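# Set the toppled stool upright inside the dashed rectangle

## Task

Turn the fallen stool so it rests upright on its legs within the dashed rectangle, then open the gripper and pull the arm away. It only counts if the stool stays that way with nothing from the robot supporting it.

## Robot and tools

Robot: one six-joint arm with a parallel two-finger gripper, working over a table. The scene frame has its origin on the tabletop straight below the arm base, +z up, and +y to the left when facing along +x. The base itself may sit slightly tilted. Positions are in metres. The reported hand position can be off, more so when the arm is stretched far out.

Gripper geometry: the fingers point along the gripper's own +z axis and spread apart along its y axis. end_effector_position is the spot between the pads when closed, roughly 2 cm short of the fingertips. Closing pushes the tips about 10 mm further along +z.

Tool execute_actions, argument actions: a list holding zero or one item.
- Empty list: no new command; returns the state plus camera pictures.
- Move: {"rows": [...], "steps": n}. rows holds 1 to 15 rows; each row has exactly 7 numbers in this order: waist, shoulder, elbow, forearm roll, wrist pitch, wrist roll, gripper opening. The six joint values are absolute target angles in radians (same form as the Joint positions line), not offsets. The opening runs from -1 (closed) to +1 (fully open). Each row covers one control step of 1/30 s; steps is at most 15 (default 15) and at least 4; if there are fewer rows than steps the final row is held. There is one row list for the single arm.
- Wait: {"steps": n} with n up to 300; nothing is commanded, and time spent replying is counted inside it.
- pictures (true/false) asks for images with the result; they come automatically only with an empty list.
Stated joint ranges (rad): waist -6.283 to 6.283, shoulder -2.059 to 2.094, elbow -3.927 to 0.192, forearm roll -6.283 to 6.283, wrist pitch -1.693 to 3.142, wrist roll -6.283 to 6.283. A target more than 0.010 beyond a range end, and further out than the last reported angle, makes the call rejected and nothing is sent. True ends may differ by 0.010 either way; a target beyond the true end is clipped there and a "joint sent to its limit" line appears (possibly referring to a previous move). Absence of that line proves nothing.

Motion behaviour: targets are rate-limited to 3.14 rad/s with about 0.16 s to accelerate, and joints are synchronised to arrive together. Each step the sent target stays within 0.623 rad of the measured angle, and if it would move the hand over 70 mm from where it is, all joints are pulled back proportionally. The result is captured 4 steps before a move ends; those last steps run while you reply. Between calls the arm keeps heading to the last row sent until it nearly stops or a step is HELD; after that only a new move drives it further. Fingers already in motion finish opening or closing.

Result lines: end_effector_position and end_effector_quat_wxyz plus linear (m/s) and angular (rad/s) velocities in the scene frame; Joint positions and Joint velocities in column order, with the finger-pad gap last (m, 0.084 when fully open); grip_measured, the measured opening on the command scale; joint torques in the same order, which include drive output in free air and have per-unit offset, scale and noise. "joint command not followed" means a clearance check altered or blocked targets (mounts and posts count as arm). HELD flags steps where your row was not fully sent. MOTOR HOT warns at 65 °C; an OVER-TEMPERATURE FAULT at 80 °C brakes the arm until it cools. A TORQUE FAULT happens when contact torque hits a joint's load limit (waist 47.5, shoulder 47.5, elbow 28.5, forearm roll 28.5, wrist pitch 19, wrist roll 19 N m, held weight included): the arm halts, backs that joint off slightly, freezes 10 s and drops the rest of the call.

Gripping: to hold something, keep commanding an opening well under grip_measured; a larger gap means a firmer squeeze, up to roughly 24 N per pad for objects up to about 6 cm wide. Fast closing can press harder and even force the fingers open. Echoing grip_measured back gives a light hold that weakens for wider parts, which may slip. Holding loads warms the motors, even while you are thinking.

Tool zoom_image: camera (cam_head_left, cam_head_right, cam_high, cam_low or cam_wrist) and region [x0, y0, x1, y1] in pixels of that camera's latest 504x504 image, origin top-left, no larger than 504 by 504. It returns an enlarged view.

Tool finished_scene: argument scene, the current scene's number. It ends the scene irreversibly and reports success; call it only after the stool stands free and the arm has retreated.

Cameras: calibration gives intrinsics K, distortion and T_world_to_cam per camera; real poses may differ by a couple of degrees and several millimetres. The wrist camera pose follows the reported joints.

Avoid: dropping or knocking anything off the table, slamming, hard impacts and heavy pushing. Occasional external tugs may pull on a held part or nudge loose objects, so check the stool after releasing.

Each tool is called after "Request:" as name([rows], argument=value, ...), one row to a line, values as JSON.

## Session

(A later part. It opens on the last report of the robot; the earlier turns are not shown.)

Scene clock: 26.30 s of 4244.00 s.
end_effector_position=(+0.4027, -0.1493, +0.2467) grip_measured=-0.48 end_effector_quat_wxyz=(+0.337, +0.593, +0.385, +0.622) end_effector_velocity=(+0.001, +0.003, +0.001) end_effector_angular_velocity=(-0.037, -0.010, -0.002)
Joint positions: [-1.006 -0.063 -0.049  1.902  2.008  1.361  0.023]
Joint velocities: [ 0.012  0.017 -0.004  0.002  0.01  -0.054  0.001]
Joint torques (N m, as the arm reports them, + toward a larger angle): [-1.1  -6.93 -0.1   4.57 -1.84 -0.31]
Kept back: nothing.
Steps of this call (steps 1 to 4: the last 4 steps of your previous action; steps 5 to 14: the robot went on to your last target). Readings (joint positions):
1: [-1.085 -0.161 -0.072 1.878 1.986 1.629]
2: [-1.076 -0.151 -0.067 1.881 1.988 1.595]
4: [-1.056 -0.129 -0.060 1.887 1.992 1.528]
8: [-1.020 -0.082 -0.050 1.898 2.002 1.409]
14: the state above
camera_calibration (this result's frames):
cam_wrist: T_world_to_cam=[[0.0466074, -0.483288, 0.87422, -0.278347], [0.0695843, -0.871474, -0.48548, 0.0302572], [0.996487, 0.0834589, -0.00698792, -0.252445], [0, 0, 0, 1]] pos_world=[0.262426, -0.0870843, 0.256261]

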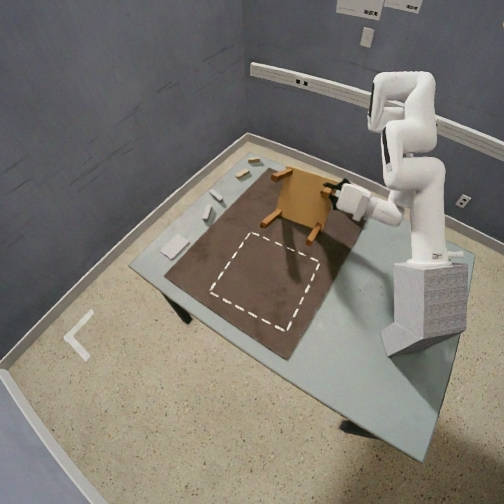

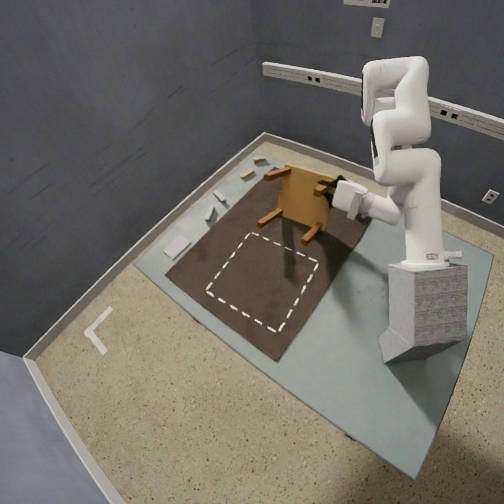

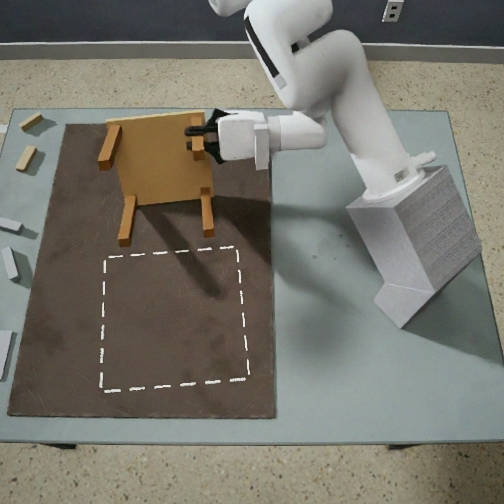

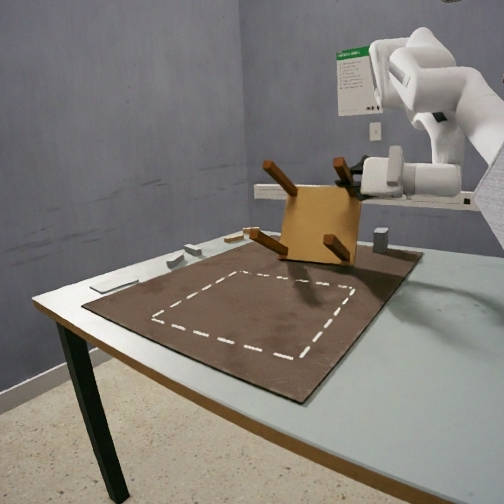

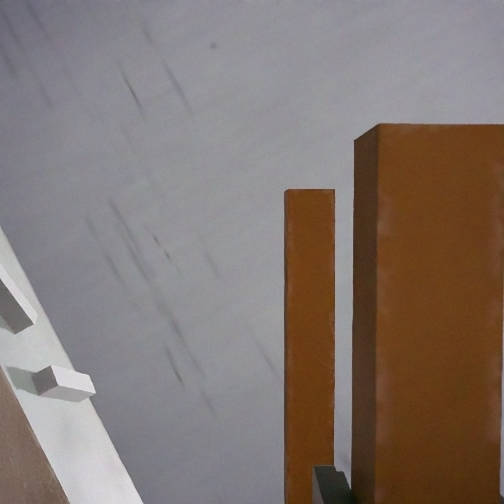

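Request:
execute_actions([
  {"rows": [[-1.0012,-0.0612,-0.0468,1.9058,2.0101,1.3449,-1],[-0.9937,-0.0540,-0.0441,1.9085,2.0129,1.3222,-1],[-0.9833,-0.0417,-0.0417,1.9117,2.0174,1.2904,-1],[-0.9708,-0.0249,-0.0401,1.9153,2.0232,1.2522,-1],[-0.9567,0.0006,-0.0428,1.9183,2.0309,1.2077,-1],[-0.9424,0.0272,-0.0461,1.9213,2.0388,1.163,-1],[-0.928,0.0548,-0.0502,1.9242,2.0473,1.1181,-1],[-0.9134,0.0835,-0.0551,1.9272,2.056,1.073,-1],[-0.8993,0.1110,-0.0602,1.9305,2.0643,1.0304,-1],[-0.8851,0.1388,-0.0659,1.9337,2.0728,0.9882,-1],[-0.871,0.1668,-0.0721,1.937,2.0814,0.9462,-1],[-0.8568,0.195,-0.0788,1.9402,2.0901,0.9046,-1],[-0.8427,0.2236,-0.086,1.9435,2.0991,0.8634,-1],[-0.8285,0.2524,-0.0939,1.9467,2.1082,0.8226,-1],[-0.8144,0.2815,-0.1022,1.950,2.1175,0.782,-1]], "steps": 15},
])

Request:
execute_actions([
  {"rows": [[-0.8021,0.3069,-0.110,1.9532,2.1258,0.7471,-1],[-0.7898,0.3319,-0.118,1.9564,2.134,0.7128,-1],[-0.7776,0.3568,-0.1264,1.9598,2.1423,0.6792,-1],[-0.7656,0.3816,-0.1352,1.9633,2.1505,0.6463,-1],[-0.7535,0.4059,-0.1441,1.9668,2.1588,0.6139,-1],[-0.7415,0.4302,-0.1535,1.9704,2.167,0.5821,-1],[-0.7296,0.4542,-0.1633,1.9742,2.1753,0.551,-1],[-0.7177,0.478,-0.1733,1.978,2.1835,0.5205,-1],[-0.7065,0.4998,-0.1831,1.9819,2.191,0.4924,-1],[-0.6955,0.5212,-0.1933,1.9859,2.1985,0.4652,-1],[-0.6854,0.5404,-0.2029,1.9897,2.2054,0.4408,-1],[-0.6763,0.5576,-0.2117,1.9932,2.2116,0.4192,-1],[-0.6683,0.5727,-0.2198,1.9964,2.2173,0.4003,-1],[-0.6612,0.586,-0.2271,1.9994,2.2223,0.3838,-1],[-0.6558,0.5959,-0.2326,2.0016,2.226,0.3717,-1]], "steps": 15},
])

Request:
execute_actions([
  {"steps": 16},
], pictures=true)

Scene clock: 29.90 s of 4244.00 s.
end_effector_position=(+0.4014, -0.1270, +0.2469) grip_measured=-0.48 end_effector_quat_wxyz=(+0.368, +0.573, +0.413, +0.605) end_effector_velocity=(-0.010, +0.130, -0.010) end_effector_angular_velocity=(-0.493, -0.049, -0.005)
Joint positions: [-0.941  0.034 -0.05   1.922  2.038  1.159  0.023]
Joint velocities: [ 0.373  0.683 -0.079  0.081  0.212 -1.135 -0.   ]
Joint torques (N m, as the arm reports them, + toward a larger angle): [ 0.02 -6.66  1.79  2.61  0.64 -0.69]
Steps of this call (steps 1 to 30: the robot went on to your last target; steps 31 to 90: nothing new was sent; then 0.23 s passed at rest; steps 91 to 101: the first 11 steps of this action). Readings (joint positions):
91: [-1.005 -0.062 -0.050 1.902 2.009 1.356]
92: [-1.005 -0.062 -0.050 1.902 2.009 1.355]
94: [-1.001 -0.059 -0.048 1.904 2.010 1.343]
98: [-0.975 -0.024 -0.046 1.913 2.020 1.263]
101: the state above

Scene clock: 30.40 s of 4244.00 s.
end_effector_position=(+0.3963, -0.0631, +0.2284) grip_measured=-0.49 end_effector_quat_wxyz=(+0.447, +0.511, +0.489, +0.547) end_effector_velocity=(-0.014, +0.118, -0.048) end_effector_angular_velocity=(-0.509, -0.022, +0.002)
Joint positions: [-0.744  0.427 -0.159  1.973  2.165  0.589  0.023]
Joint velocities: [ 0.361  0.727 -0.277  0.112  0.256 -0.954 -0.   ]
Joint torques (N m, as the arm reports them, + toward a larger angle): [ 2.45 -8.97  6.73 -1.29  2.15 -0.72]
Steps of this call (steps 1 to 4: the last 4 steps of your previous action; steps 5 to 15: the first 11 steps of this action). Readings (joint positions):
5: [-0.874 0.162 -0.072 1.936 2.078 0.958]
6: [-0.860 0.190 -0.078 1.939 2.087 0.917]
8: [-0.832 0.246 -0.092 1.945 2.105 0.836]
12: [-0.781 0.352 -0.130 1.962 2.139 0.689]
15: the state above

Scene clock: 30.93 s of 4244.00 s.
end_effector_position=(+0.3934, -0.0349, +0.2162) grip_measured=-0.49 end_effector_quat_wxyz=(+0.480, +0.480, +0.520, +0.518) end_effector_velocity=(-0.001, +0.003, +0.001) end_effector_angular_velocity=(-0.003, +0.001, +0.003)
Joint positions: [-0.657  0.594 -0.233  2.002  2.226  0.373  0.023]
Joint velocities: [ 0.007  0.012  0.    -0.001  0.004 -0.015 -0.   ]
Joint torques (N m, as the arm reports them, + toward a larger angle): [ 6.37 -6.47  9.3  -4.17  1.42 -0.45]
Kept back: nothing.
Steps of this call (steps 1 to 4: the last 4 steps of your previous action; steps 5 to 16: the robot went on to your last target). Readings (joint positions):
1: [-0.732 0.451 -0.168 1.977 2.173 0.558]
2: [-0.720 0.474 -0.178 1.981 2.181 0.528]
4: [-0.698 0.516 -0.196 1.988 2.197 0.473]
8: [-0.667 0.576 -0.225 1.999 2.218 0.398]
16: the state above
camera_calibration (this result's frames):
cam_wrist: T_world_to_cam=[[0.0109112, -0.00476388, 0.999929, -0.192348], [0.0779577, -0.996941, -0.00560032, 0.00439897], [0.996897, 0.0780133, -0.0105064, -0.252503], [0, 0, 0, 1]] pos_world=[0.253475, 0.0231678, 0.189706]

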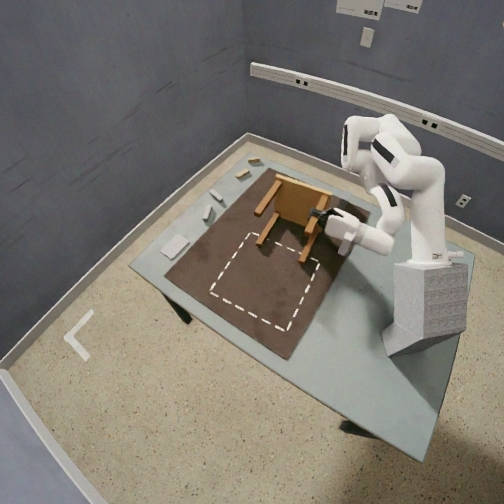

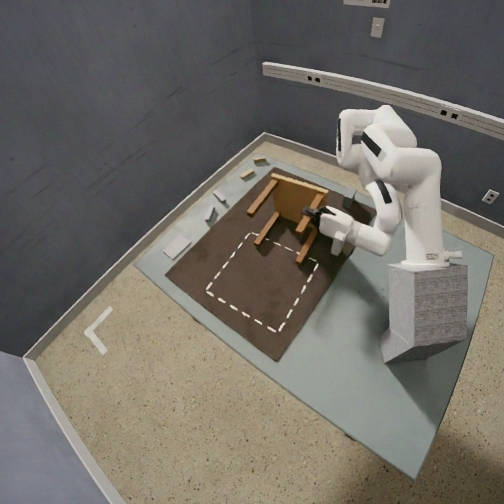

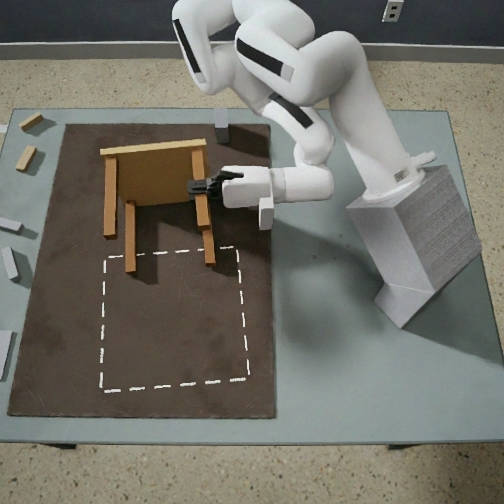

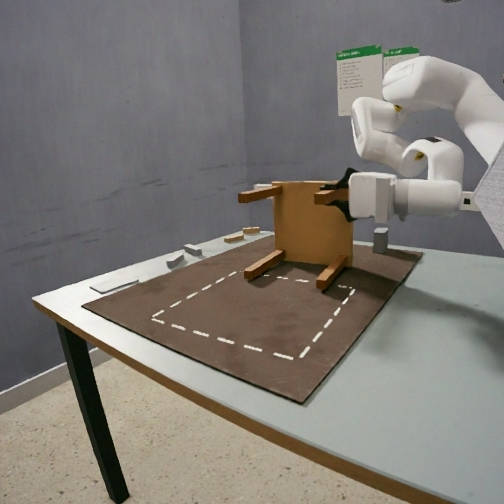

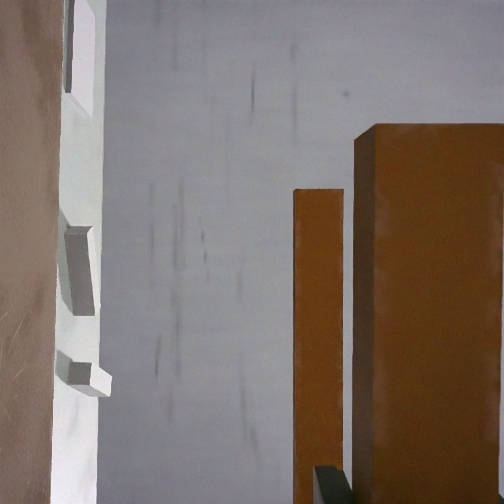

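Request:
zoom_image(camera="cam_low", region=[220, 160, 400, 310])

Region (220, 160, 400, 310) of cam_low's 504x504 image, scaled by 2.800, with more detail than that image has.

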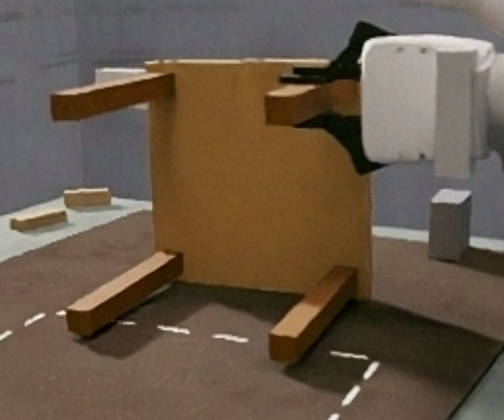

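Request:
execute_actions([
  {"rows": [[-0.6538,0.6004,-0.2356,2.0025,2.2275,0.3669,-1],[-0.6512,0.606,-0.2394,2.0036,2.2293,0.3609,-1],[-0.6485,0.6121,-0.2435,2.0048,2.2314,0.3543,-1],[-0.6454,0.6188,-0.2481,2.0061,2.2336,0.3471,-1],[-0.6424,0.6255,-0.2526,2.0074,2.2358,0.3399,-1],[-0.6396,0.6317,-0.2567,2.0086,2.2378,0.3333,-1],[-0.6371,0.6373,-0.2605,2.0097,2.2397,0.3273,-1],[-0.6348,0.6423,-0.2639,2.0106,2.2414,0.3219,-1],[-0.633,0.6462,-0.2665,2.0114,2.2427,0.3177,-1],[-0.6318,0.649,-0.2684,2.012,2.2436,0.3147,-1],[-0.631,0.6507,-0.2695,2.0123,2.2441,0.3129,-1],[-0.6305,0.6518,-0.2703,2.0125,2.2445,0.3117,-1]], "steps": 15},
])

Request:
execute_actions([
  {"steps": 10},
], pictures=true)

Scene clock: 31.80 s of 4244.00 s.
end_effector_position=(+0.3926, -0.0278, +0.2123) grip_measured=-0.49 end_effector_quat_wxyz=(+0.486, +0.472, +0.526, +0.513) end_effector_velocity=(-0.002, +0.023, -0.013) end_effector_angular_velocity=(-0.085, -0.016, -0.006)
Joint positions: [-0.638  0.634 -0.256  2.007  2.238  0.331  0.023]
Joint velocities: [ 0.067  0.145 -0.083  0.018  0.057 -0.149 -0.001]
Joint torques (N m, as the arm reports them, + toward a larger angle): [ 4.77 -7.75  6.54 -1.83  1.35 -0.22]
Steps of this call (steps 1 to 15: the robot went on to your last target; steps 16 to 26: the first 11 steps of this action). Readings (joint positions):
16: [-0.656 0.596 -0.233 2.002 2.226 0.372]
17: [-0.656 0.596 -0.233 2.002 2.226 0.371]
19: [-0.654 0.600 -0.235 2.002 2.227 0.367]
23: [-0.645 0.618 -0.246 2.005 2.233 0.348]
26: the state above

Scene clock: 32.13 s of 4244.00 s.
end_effector_position=(+0.3930, -0.0259, +0.2105) grip_measured=-0.48 end_effector_quat_wxyz=(+0.491, +0.469, +0.528, +0.510) end_effector_velocity=(+0.000, +0.000, -0.001) end_effector_angular_velocity=(-0.010, -0.001, -0.001)
Joint positions: [-0.63   0.651 -0.268  2.01   2.247  0.313  0.023]
Joint velocities: [ 0.002  0.005 -0.004  0.003  0.002 -0.01   0.   ]
Joint torques (N m, as the arm reports them, + toward a larger angle): [ 4.46 -5.93  4.83  1.6  -1.13 -1.09]
Kept back: nothing.
Steps of this call (steps 1 to 4: the last 4 steps of your previous action; steps 5 to 10: the robot went on to your last target). Readings (joint positions):
1: [-0.636 0.639 -0.259 2.008 2.240 0.327]
2: [-0.634 0.642 -0.261 2.009 2.242 0.323]
4: [-0.632 0.647 -0.265 2.009 2.244 0.318]
8: [-0.630 0.650 -0.267 2.010 2.246 0.314]
10: the state above
camera_calibration (this result's frames):
cam_wrist: T_world_to_cam=[[0.00340277, 0.0320514, 0.99948, -0.182552], [0.0769049, -0.996535, 0.0316951, 0.00588074], [0.997033, 0.0767571, -0.00585588, -0.253978], [0, 0, 0, 1]] pos_world=[0.253394, 0.031206, 0.180784]

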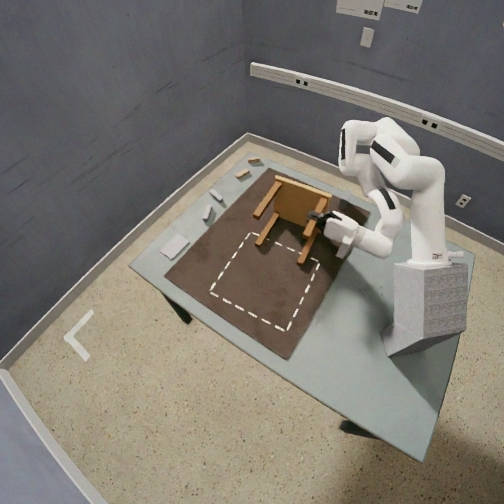

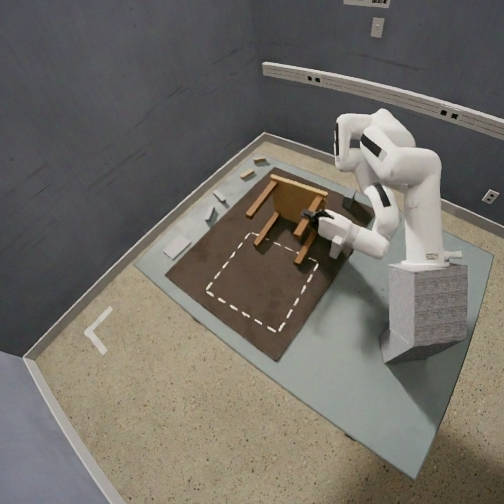

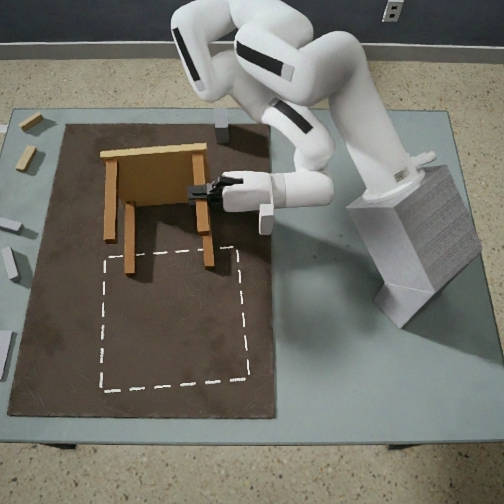

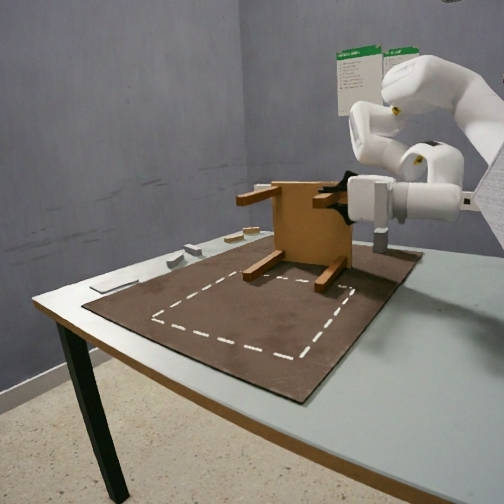

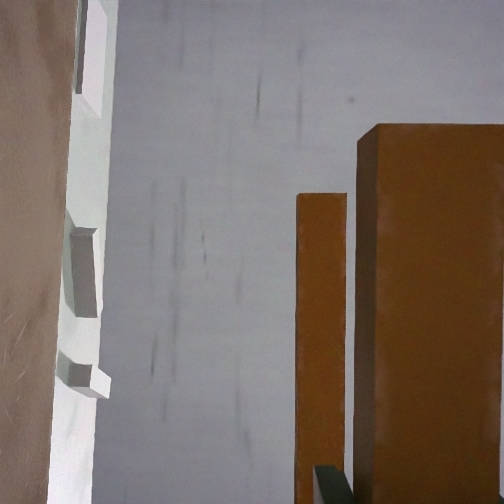

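Feet are down. Release, setting targets to measured joints.

Request:
execute_actions([
  {"rows": [[-0.630,0.650,-0.267,2.010,2.247,0.314,-0.7],[-0.630,0.650,-0.267,2.010,2.247,0.314,-0.5],[-0.630,0.650,-0.267,2.010,2.247,0.314,-0.4],[-0.630,0.650,-0.267,2.010,2.247,0.314,-0.25],[-0.630,0.650,-0.267,2.010,2.247,0.314,-0.1],[-0.630,0.650,-0.267,2.010,2.247,0.314,0.05],[-0.630,0.650,-0.267,2.010,2.247,0.314,0.2]], "steps": 12},
])

Request:
execute_actions([
  {"steps": 8},
], pictures=true)

Scene clock: 32.53 s of 4244.00 s.
end_effector_position=(+0.3941, -0.0267, +0.2081) grip_measured=-0.07 end_effector_quat_wxyz=(+0.493, +0.467, +0.530, +0.508) end_effector_velocity=(+0.000, -0.001, +0.001) end_effector_angular_velocity=(+0.005, -0.001, -0.003)
Joint positions: [-0.631  0.65  -0.273  2.015  2.244  0.313  0.041]
Joint velocities: [-0.002 -0.003  0.003 -0.003  0.003  0.004  0.139]
Joint torques (N m, as the arm reports them, + toward a larger angle): [ 5.67 -5.36  9.1  -2.82  0.91 -0.18]
Steps of this call (steps 1 to 4: the robot went on to your last target; steps 5 to 12: the first 8 steps of this action). Readings (joint positions):
5: [-0.630 0.651 -0.268 2.010 2.246 0.312]
6: [-0.630 0.651 -0.268 2.010 2.246 0.312]
8: [-0.630 0.651 -0.268 2.010 2.246 0.313]
12: the state above

Scene clock: 32.80 s of 4244.00 s.
end_effector_position=(+0.3932, -0.0261, +0.2102) grip_measured=+0.18 end_effector_quat_wxyz=(+0.491, +0.469, +0.528, +0.510) end_effector_velocity=(-0.001, -0.000, +0.004) end_effector_angular_velocity=(+0.010, -0.001, -0.003)
Joint positions: [-0.63   0.65  -0.268  2.011  2.246  0.314  0.052]
Joint velocities: [-0.    -0.002  0.009 -0.007  0.006  0.002  0.004]
Joint torques (N m, as the arm reports them, + toward a larger angle): [ 5.26 -5.74  8.63 -2.51  0.99 -0.19]
Kept back: nothing.
Steps of this call (steps 1 to 4: the last 4 steps of your previous action; steps 5 to 8: the robot went on to your last target). Readings (joint positions):
1: [-0.631 0.650 -0.273 2.014 2.244 0.313]
2: [-0.631 0.650 -0.272 2.014 2.244 0.313]
4: [-0.630 0.650 -0.270 2.012 2.245 0.313]
8: the state above
camera_calibration (this result's frames):
cam_wrist: T_world_to_cam=[[0.00328152, 0.0323408, 0.999472, -0.182263], [0.076781, -0.996535, 0.0319937, 0.00567833], [0.997043, 0.0766355, -0.00575331, -0.254219], [0, 0, 0, 1]] pos_world=[0.253629, 0.0310354, 0.180522]

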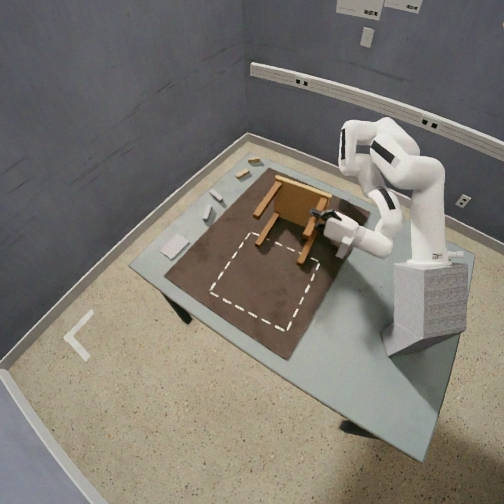

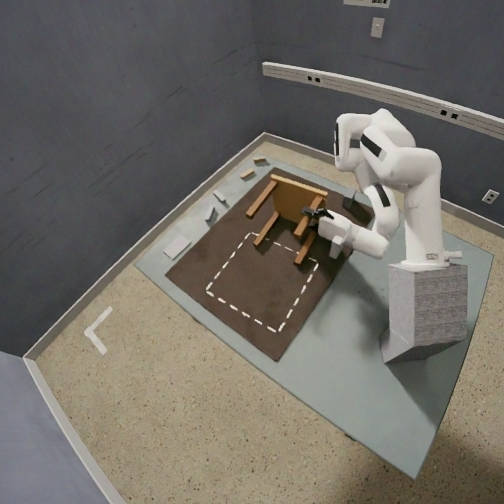

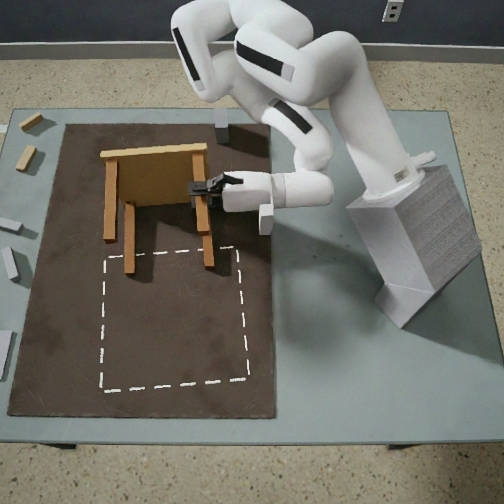

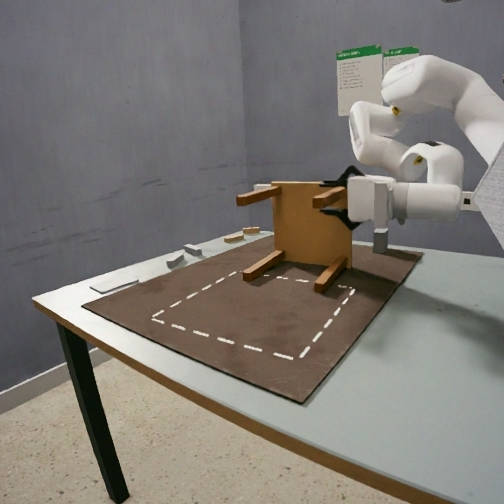

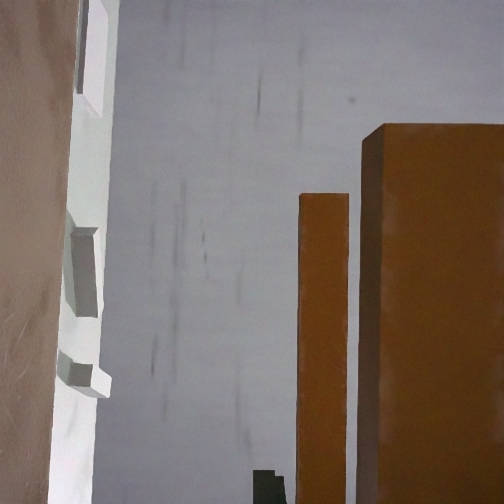

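Request:
zoom_image(camera="cam_high", region=[90, 130, 250, 290])

Region (90, 130, 250, 290) of cam_high's 504x504 image, scaled by 3.150, with more detail than that image has.

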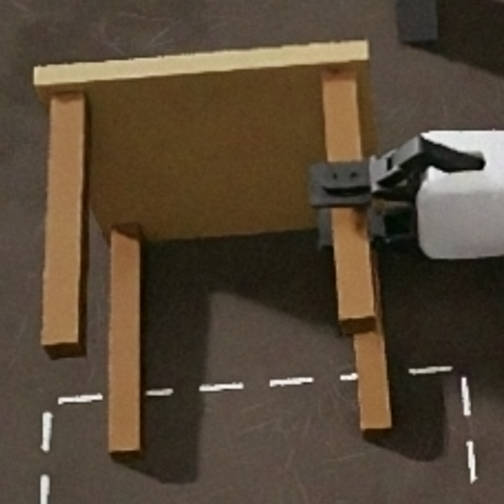

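Request:
execute_actions([
  {"rows": [[-0.6409,0.6485,-0.266,1.9993,2.2427,0.3123,0.2],[-0.6627,0.6455,-0.264,1.978,2.2341,0.3092,0.2],[-0.6951,0.6407,-0.2611,1.9466,2.2214,0.3054,0.2],[-0.7325,0.6348,-0.2581,1.9108,2.2069,0.3023,0.2],[-0.7749,0.6275,-0.2549,1.871,2.1908,0.3004,0.2],[-0.822,0.6188,-0.2519,1.8277,2.1731,0.3004,0.2],[-0.8684,0.6095,-0.2492,1.7857,2.156,0.3027,0.2],[-0.9194,0.5984,-0.2469,1.7409,2.1376,0.3078,0.2],[-0.9646,0.5877,-0.2453,1.7021,2.1216,0.3149,0.2],[-1.0091,0.5765,-0.2441,1.6648,2.1062,0.3242,0.2],[-1.0482,0.5659,-0.2435,1.6328,2.093,0.3344,0.2],[-1.0821,0.5563,-0.2433,1.6058,2.0817,0.3448,0.2],[-1.1108,0.5478,-0.2433,1.5834,2.0723,0.3548,0.2],[-1.1298,0.542,-0.2434,1.5688,2.0662,0.362,0.2],[-1.1392,0.539,-0.2435,1.5616,2.0632,0.3658,0.2]], "steps": 15},
])

Request:
execute_actions([
  {"steps": 12},
], pictures=true)

Scene clock: 41.47 s of 4244.00 s.
end_effector_position=(+0.3741, -0.0516, +0.2101) grip_measured=+0.19 end_effector_quat_wxyz=(+0.491, +0.469, +0.529, +0.509) end_effector_velocity=(-0.113, -0.164, -0.001) end_effector_angular_velocity=(-0.023, -0.002, -0.026)
Joint positions: [-0.828  0.616 -0.253  1.825  2.172  0.306  0.052]
Joint velocities: [-1.192 -0.24   0.064 -1.06  -0.43   0.06  -0.   ]
Joint torques (N m, as the arm reports them, + toward a larger angle): [ 1.07 -6.71  8.68 -2.79  1.07 -0.1 ]
Steps of this call (steps 1 to 15: the robot went on to your last target; steps 16 to 90: nothing new was sent; then 5.30 s passed at rest; steps 91 to 101: the first 11 steps of this action). Readings (joint positions):
91: [-0.630 0.650 -0.267 2.010 2.247 0.314]
92: [-0.631 0.650 -0.267 2.009 2.247 0.314]
94: [-0.641 0.648 -0.266 1.998 2.242 0.312]
98: [-0.721 0.636 -0.259 1.922 2.211 0.305]
101: the state above

Scene clock: 41.87 s of 4244.00 s.
end_effector_position=(+0.3431, -0.0937, +0.2112) grip_measured=+0.19 end_effector_quat_wxyz=(+0.492, +0.468, +0.529, +0.508) end_effector_velocity=(-0.009, -0.007, +0.003) end_effector_angular_velocity=(+0.011, -0.001, +0.010)
Joint positions: [-1.132  0.541 -0.243  1.568  2.066  0.364  0.052]
Joint velocities: [-0.073 -0.019  0.005 -0.069 -0.029  0.025 -0.   ]
Joint torques (N m, as the arm reports them, + toward a larger angle): [ 0.25 -5.67  8.59 -2.01  1.01 -0.24]
Kept back: nothing.
Steps of this call (steps 1 to 4: the last 4 steps of your previous action; steps 5 to 12: the robot went on to your last target). Readings (joint positions):
1: [-0.868 0.608 -0.251 1.789 2.157 0.309]
2: [-0.910 0.598 -0.249 1.753 2.142 0.314]
4: [-0.991 0.579 -0.246 1.684 2.114 0.328]
8: [-1.104 0.548 -0.244 1.592 2.076 0.355]
12: the state above
camera_calibration (this result's frames):
cam_wrist: T_world_to_cam=[[0.00493638, 0.036456, 0.999323, -0.181039], [0.0770854, -0.996376, 0.0359677, -0.058777], [0.997012, 0.0768557, -0.00772872, -0.198623], [0, 0, 0, 1]] pos_world=[0.203454, -0.0366987, 0.181495]

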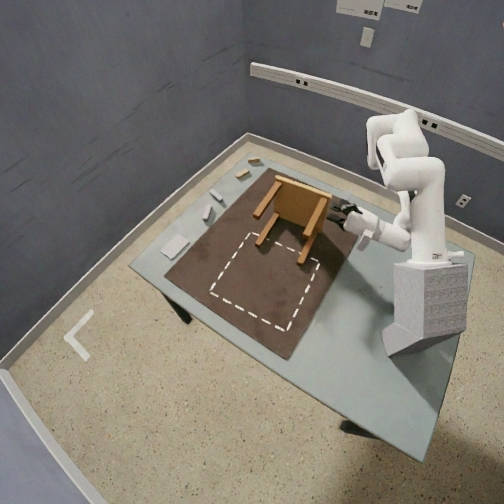

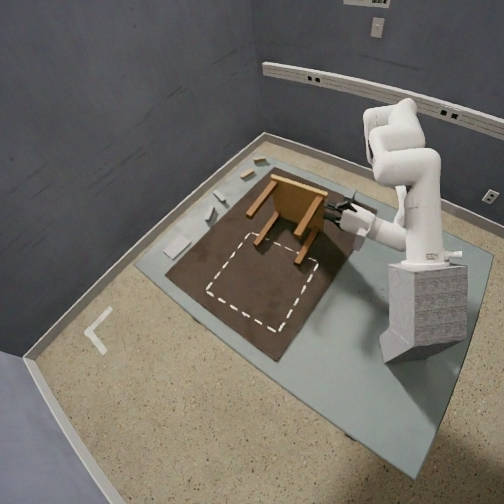

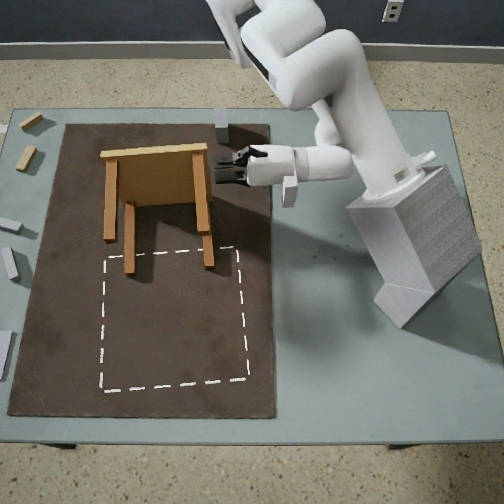

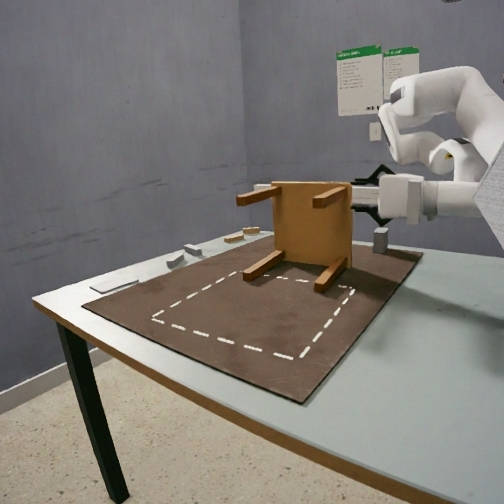

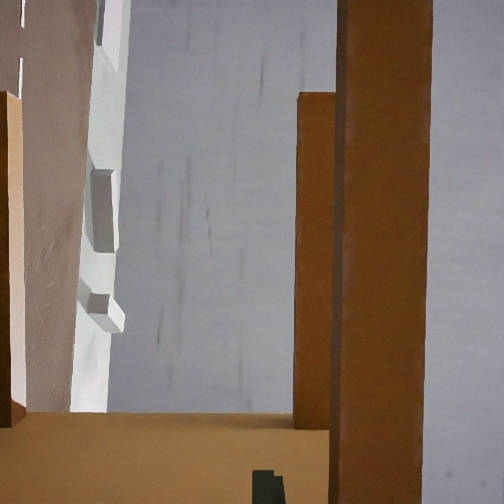

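Request:
zoom_image(camera="cam_high", region=[180, 130, 280, 230])

Region (180, 130, 280, 230) of cam_high's 504x504 image, scaled by 5.040, with more detail than that image has.

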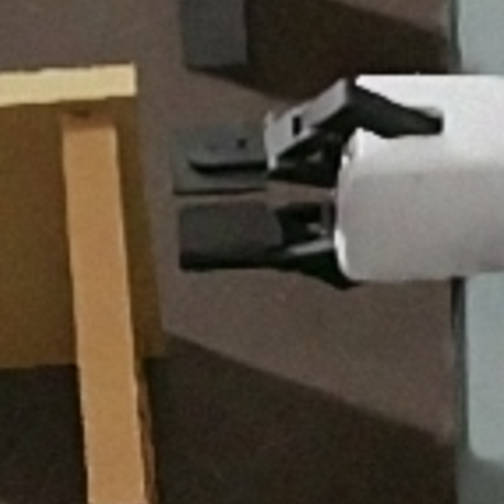

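Request:
execute_actions([
  {"rows": [[-1.139,0.540,-0.245,1.561,2.064,0.371,0.2],[-1.139,0.542,-0.249,1.559,2.065,0.387,0.2],[-1.138,0.545,-0.256,1.557,2.068,0.412,0.2],[-1.137,0.549,-0.266,1.553,2.072,0.446,0.2],[-1.136,0.555,-0.278,1.548,2.076,0.488,0.2],[-1.135,0.561,-0.291,1.543,2.081,0.538,0.2],[-1.133,0.568,-0.307,1.537,2.087,0.594,0.2],[-1.132,0.576,-0.324,1.530,2.093,0.656,0.2],[-1.130,0.585,-0.343,1.522,2.100,0.723,0.2],[-1.128,0.594,-0.363,1.515,2.108,0.795,0.2],[-1.127,0.603,-0.384,1.506,2.115,0.870,0.2],[-1.125,0.613,-0.405,1.498,2.124,0.948,0.2],[-1.123,0.623,-0.428,1.489,2.132,1.029,0.2],[-1.121,0.634,-0.450,1.480,2.140,1.111,0.2],[-1.1185,0.644,-0.473,1.471,2.149,1.193,0.2]], "steps": 15},
])

Request:
execute_actions([
  {"rows": [[-1.116,0.655,-0.496,1.462,2.158,1.276,0.2],[-1.114,0.665,-0.519,1.453,2.166,1.358,0.2],[-1.112,0.676,-0.541,1.444,2.174,1.438,0.2],[-1.110,0.686,-0.563,1.436,2.183,1.517,0.2],[-1.109,0.695,-0.584,1.427,2.190,1.592,0.2],[-1.107,0.704,-0.604,1.420,2.198,1.664,0.2],[-1.105,0.713,-0.622,1.412,2.205,1.731,0.2],[-1.104,0.721,-0.640,1.405,2.211,1.793,0.2],[-1.102,0.728,-0.655,1.399,2.217,1.849,0.2],[-1.101,0.734,-0.669,1.394,2.222,1.898,0.2],[-1.100,0.740,-0.681,1.389,2.226,1.941,0.2],[-1.099,0.744,-0.690,1.385,2.230,1.975,0.2],[-1.098,0.747,-0.697,1.383,2.233,2.000,0.2],[-1.098,0.749,-0.702,1.381,2.234,2.016,0.2],[-1.0978,0.7499,-0.7031,1.3804,2.2348,2.0211,0.2]], "steps": 15},
])

Request:
execute_actions([
  {"steps": 13},
], pictures=true)

Scene clock: 44.27 s of 4244.00 s.
end_effector_position=(+0.3443, -0.1008, +0.2055) grip_measured=+0.19 end_effector_quat_wxyz=(+0.454, +0.503, +0.476, +0.560) end_effector_velocity=(+0.013, -0.044, -0.041) end_effector_angular_velocity=(+1.261, -0.189, +0.042)
Joint positions: [-1.134  0.563 -0.296  1.541  2.083  0.554  0.052]
Joint velocities: [ 0.034  0.172 -0.376 -0.147  0.14   1.332  0.   ]
Joint torques (N m, as the arm reports them, + toward a larger angle): [-0.94 -5.97  7.71 -2.28  1.08  0.28]
Steps of this call (steps 1 to 30: the robot went on to your last target; steps 31 to 61: nothing new was sent; steps 62 to 72: the first 11 steps of this action). Readings (joint positions):
62: [-1.139 0.539 -0.244 1.562 2.063 0.366]
63: [-1.139 0.539 -0.244 1.562 2.063 0.366]
65: [-1.139 0.540 -0.245 1.561 2.064 0.374]
69: [-1.137 0.549 -0.265 1.553 2.071 0.444]
72: the state above

Scene clock: 44.77 s of 4244.00 s.
end_effector_position=(+0.3506, -0.1301, +0.1778) grip_measured=+0.19 end_effector_quat_wxyz=(+0.154, +0.587, +0.169, +0.776) end_effector_velocity=(+0.005, -0.053, -0.052) end_effector_angular_velocity=(+2.007, -0.284, +0.562)
Joint positions: [-1.109  0.693 -0.58   1.429  2.189  1.575  0.052]
Joint velocities: [ 0.053  0.275 -0.598 -0.236  0.222  2.146 -0.   ]
Joint torques (N m, as the arm reports them, + toward a larger angle): [-1.59 -7.71  7.74 -2.4   1.48 -0.5 ]
Steps of this call (steps 1 to 4: the last 4 steps of your previous action; steps 5 to 15: the first 11 steps of this action). Readings (joint positions):
5: [-1.128 0.599 -0.374 1.510 2.112 0.836]
6: [-1.126 0.607 -0.393 1.503 2.119 0.903]
8: [-1.122 0.626 -0.433 1.487 2.134 1.047]
12: [-1.114 0.665 -0.517 1.454 2.165 1.350]
15: the state above

Scene clock: 45.20 s of 4244.00 s.
end_effector_position=(+0.3510, -0.1402, +0.1678) grip_measured=+0.19 end_effector_quat_wxyz=(-0.016, +0.572, +0.043, +0.819) end_effector_velocity=(-0.000, -0.001, -0.002) end_effector_angular_velocity=(+0.058, -0.006, +0.023)
Joint positions: [-1.098  0.749 -0.701  1.381  2.234  2.016  0.052]
Joint velocities: [ 0.002  0.01  -0.018 -0.007  0.005  0.063 -0.   ]
Joint torques (N m, as the arm reports them, + toward a larger angle): [-1.44 -7.53  6.72 -2.    1.68 -0.43]
Kept back: nothing.
Steps of this call (steps 1 to 4: the last 4 steps of your previous action; steps 5 to 13: the robot went on to your last target). Readings (joint positions):
1: [-1.107 0.702 -0.599 1.421 2.196 1.645]
2: [-1.106 0.711 -0.618 1.414 2.203 1.712]
4: [-1.103 0.726 -0.651 1.401 2.215 1.831]
8: [-1.099 0.745 -0.692 1.385 2.230 1.978]
13: the state above
camera_calibration (this result's frames):
cam_wrist: T_world_to_cam=[[0.0869859, -0.99512, 0.0465881, -0.149587], [0.343061, -0.0139828, -0.939209, 0.103811], [0.935277, 0.0976805, 0.34017, -0.237015], [0, 0, 0, 1]] pos_world=[0.199073, -0.124254, 0.185094]

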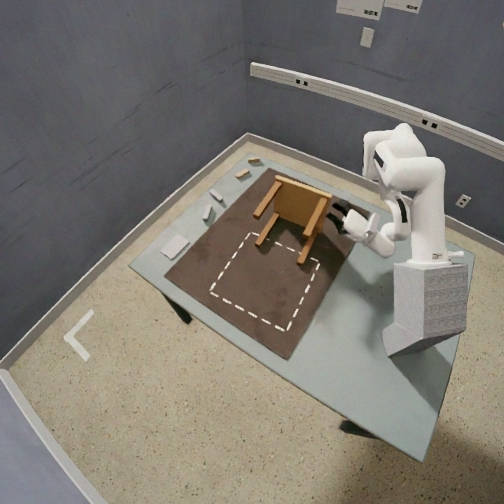

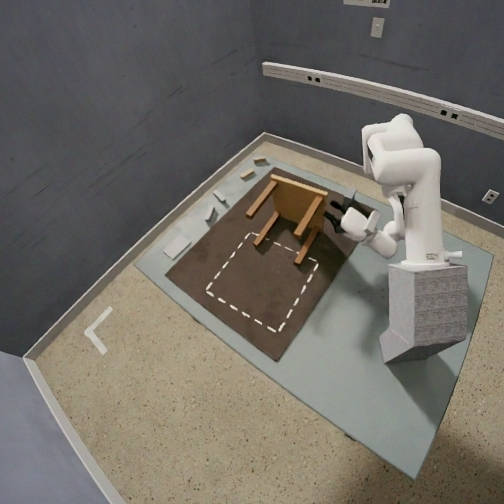

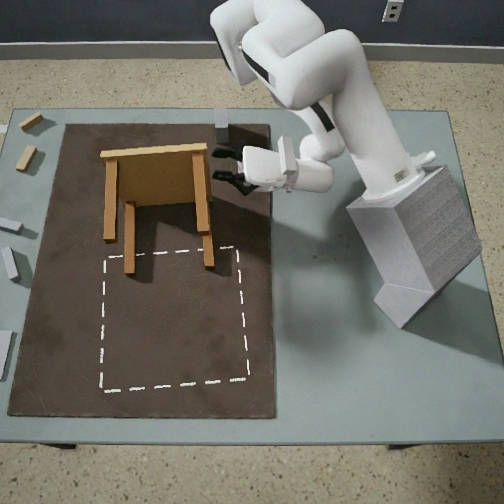

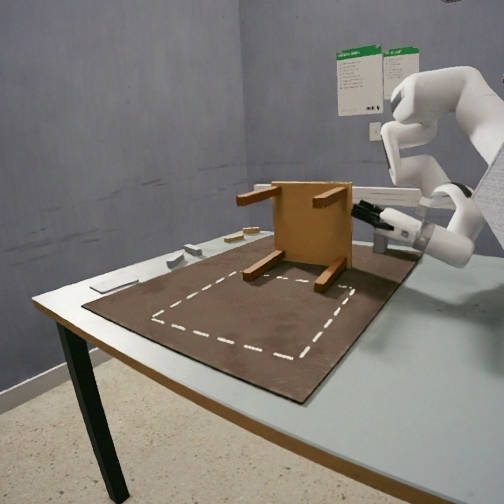

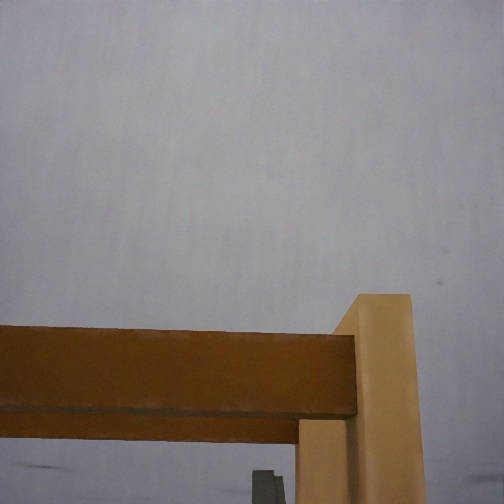

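Request:
execute_actions([
  {"rows": [[-1.0955,0.7485,-0.7028,1.3836,2.2349,2.0225,0.2],[-1.0891,0.7445,-0.702,1.3925,2.2351,2.0265,0.2],[-1.0791,0.7383,-0.7007,1.4063,2.2354,2.0327,0.2],[-1.0663,0.7303,-0.699,1.424,2.2359,2.0407,0.2],[-1.0513,0.721,-0.6971,1.4449,2.2364,2.0501,0.2],[-1.0347,0.7106,-0.695,1.468,2.237,2.0605,0.2],[-1.0171,0.6997,-0.6927,1.4924,2.2376,2.0715,0.2],[-0.9991,0.6885,-0.6904,1.5172,2.2382,2.0827,0.2],[-0.9815,0.6776,-0.6881,1.5416,2.2388,2.0937,0.2],[-0.9649,0.6672,-0.686,1.5647,2.2394,2.1041,0.2],[-0.9499,0.6579,-0.6841,1.5856,2.2399,2.1135,0.2],[-0.9371,0.6499,-0.6824,1.6033,2.2404,2.1215,0.2],[-0.9271,0.6437,-0.6811,1.6171,2.2407,2.1277,0.2],[-0.9207,0.6397,-0.6803,1.626,2.2409,2.1317,0.2],[-0.9184,0.6383,-0.6800,1.6292,2.2410,2.1331,0.2]], "steps": 15},
])

Request:
execute_actions([
  {"steps": 13},
], pictures=true)

Scene clock: 48.00 s of 4244.00 s.
end_effector_position=(+0.3772, -0.1398, +0.1653) grip_measured=+0.19 end_effector_quat_wxyz=(-0.020, +0.573, +0.043, +0.818) end_effector_velocity=(+0.166, +0.005, -0.004) end_effector_angular_velocity=(-0.007, -0.003, +0.012)
Joint positions: [-1.026  0.705 -0.694  1.481  2.237  2.066  0.052]
Joint velocities: [ 0.457 -0.283  0.055  0.623  0.015  0.278 -0.   ]
Joint torques (N m, as the arm reports them, + toward a larger angle): [ 0.97 -8.78  6.42 -1.78  1.7  -0.3 ]
Steps of this call (steps 1 to 30: the robot went on to your last target; steps 31 to 73: nothing new was sent; steps 74 to 84: the first 11 steps of this action). Readings (joint positions):
74: [-1.098 0.750 -0.703 1.380 2.235 2.021]
75: [-1.098 0.750 -0.703 1.381 2.235 2.021]
77: [-1.095 0.748 -0.702 1.385 2.235 2.023]
81: [-1.066 0.730 -0.699 1.425 2.236 2.041]
84: the state above

Scene clock: 48.43 s of 4244.00 s.
end_effector_position=(+0.4156, -0.1387, +0.1670) grip_measured=+0.19 end_effector_quat_wxyz=(-0.019, +0.572, +0.042, +0.819) end_effector_velocity=(+0.006, -0.001, -0.000) end_effector_angular_velocity=(-0.000, +0.002, -0.005)
Joint positions: [-0.92   0.64  -0.68   1.627  2.241  2.132  0.052]
Joint velocities: [ 0.014 -0.01   0.002  0.025  0.001  0.011  0.   ]
Joint torques (N m, as the arm reports them, + toward a larger angle): [ 1.45 -9.23  6.07 -1.95  1.87 -0.19]
Kept back: nothing.
Steps of this call (steps 1 to 4: the last 4 steps of your previous action; steps 5 to 13: the robot went on to your last target). Readings (joint positions):
1: [-1.010 0.695 -0.692 1.502 2.238 2.076]
2: [-0.994 0.686 -0.690 1.523 2.238 2.085]
4: [-0.965 0.667 -0.686 1.564 2.240 2.104]
8: [-0.929 0.644 -0.682 1.614 2.241 2.126]
13: the state above
camera_calibration (this result's frames):
cam_wrist: T_world_to_cam=[[0.0891811, -0.995137, 0.0418105, -0.153765], [0.343489, -0.00867437, -0.939117, 0.081538], [0.934913, 0.0981129, 0.341045, -0.297281], [0, 0, 0, 1]] pos_world=[0.263637, -0.123143, 0.184389]

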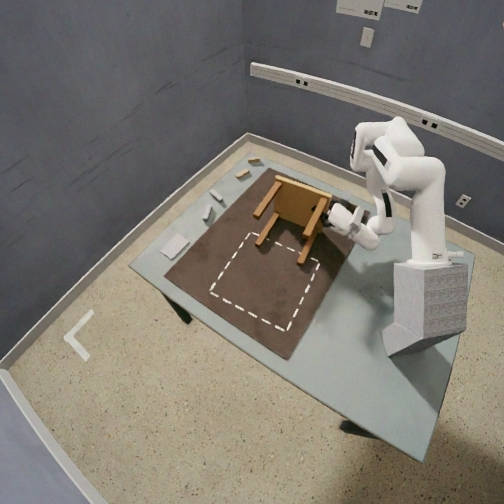

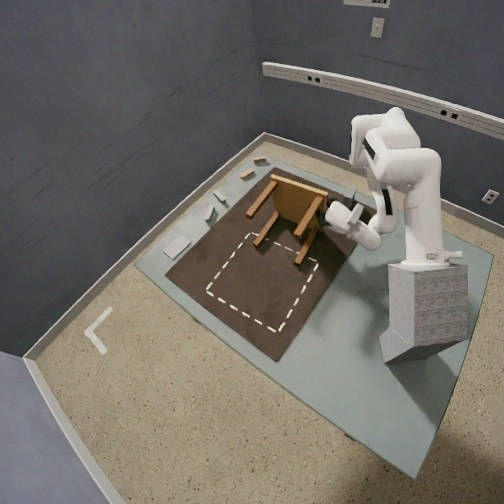

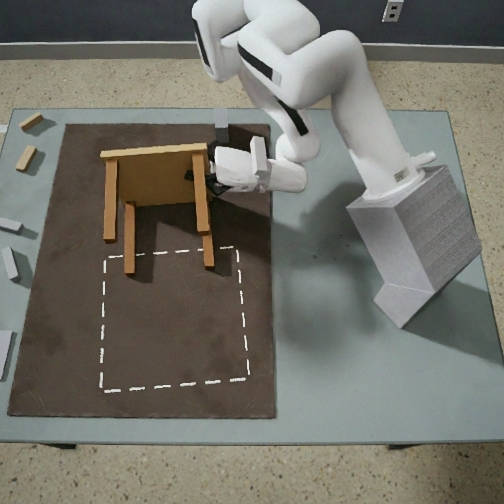

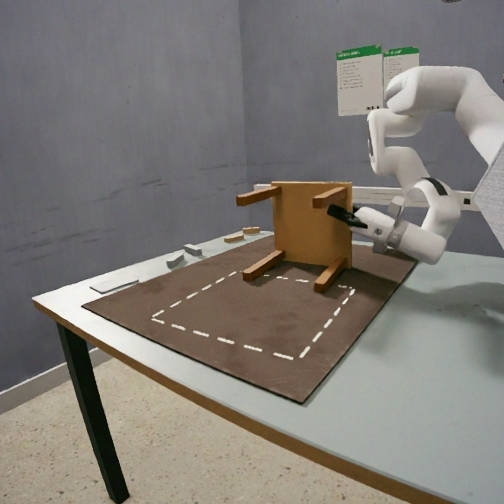

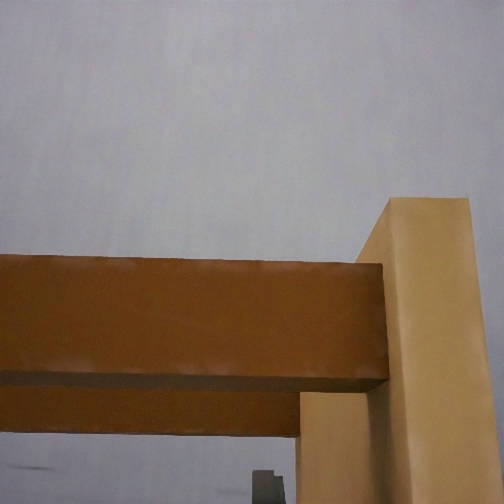

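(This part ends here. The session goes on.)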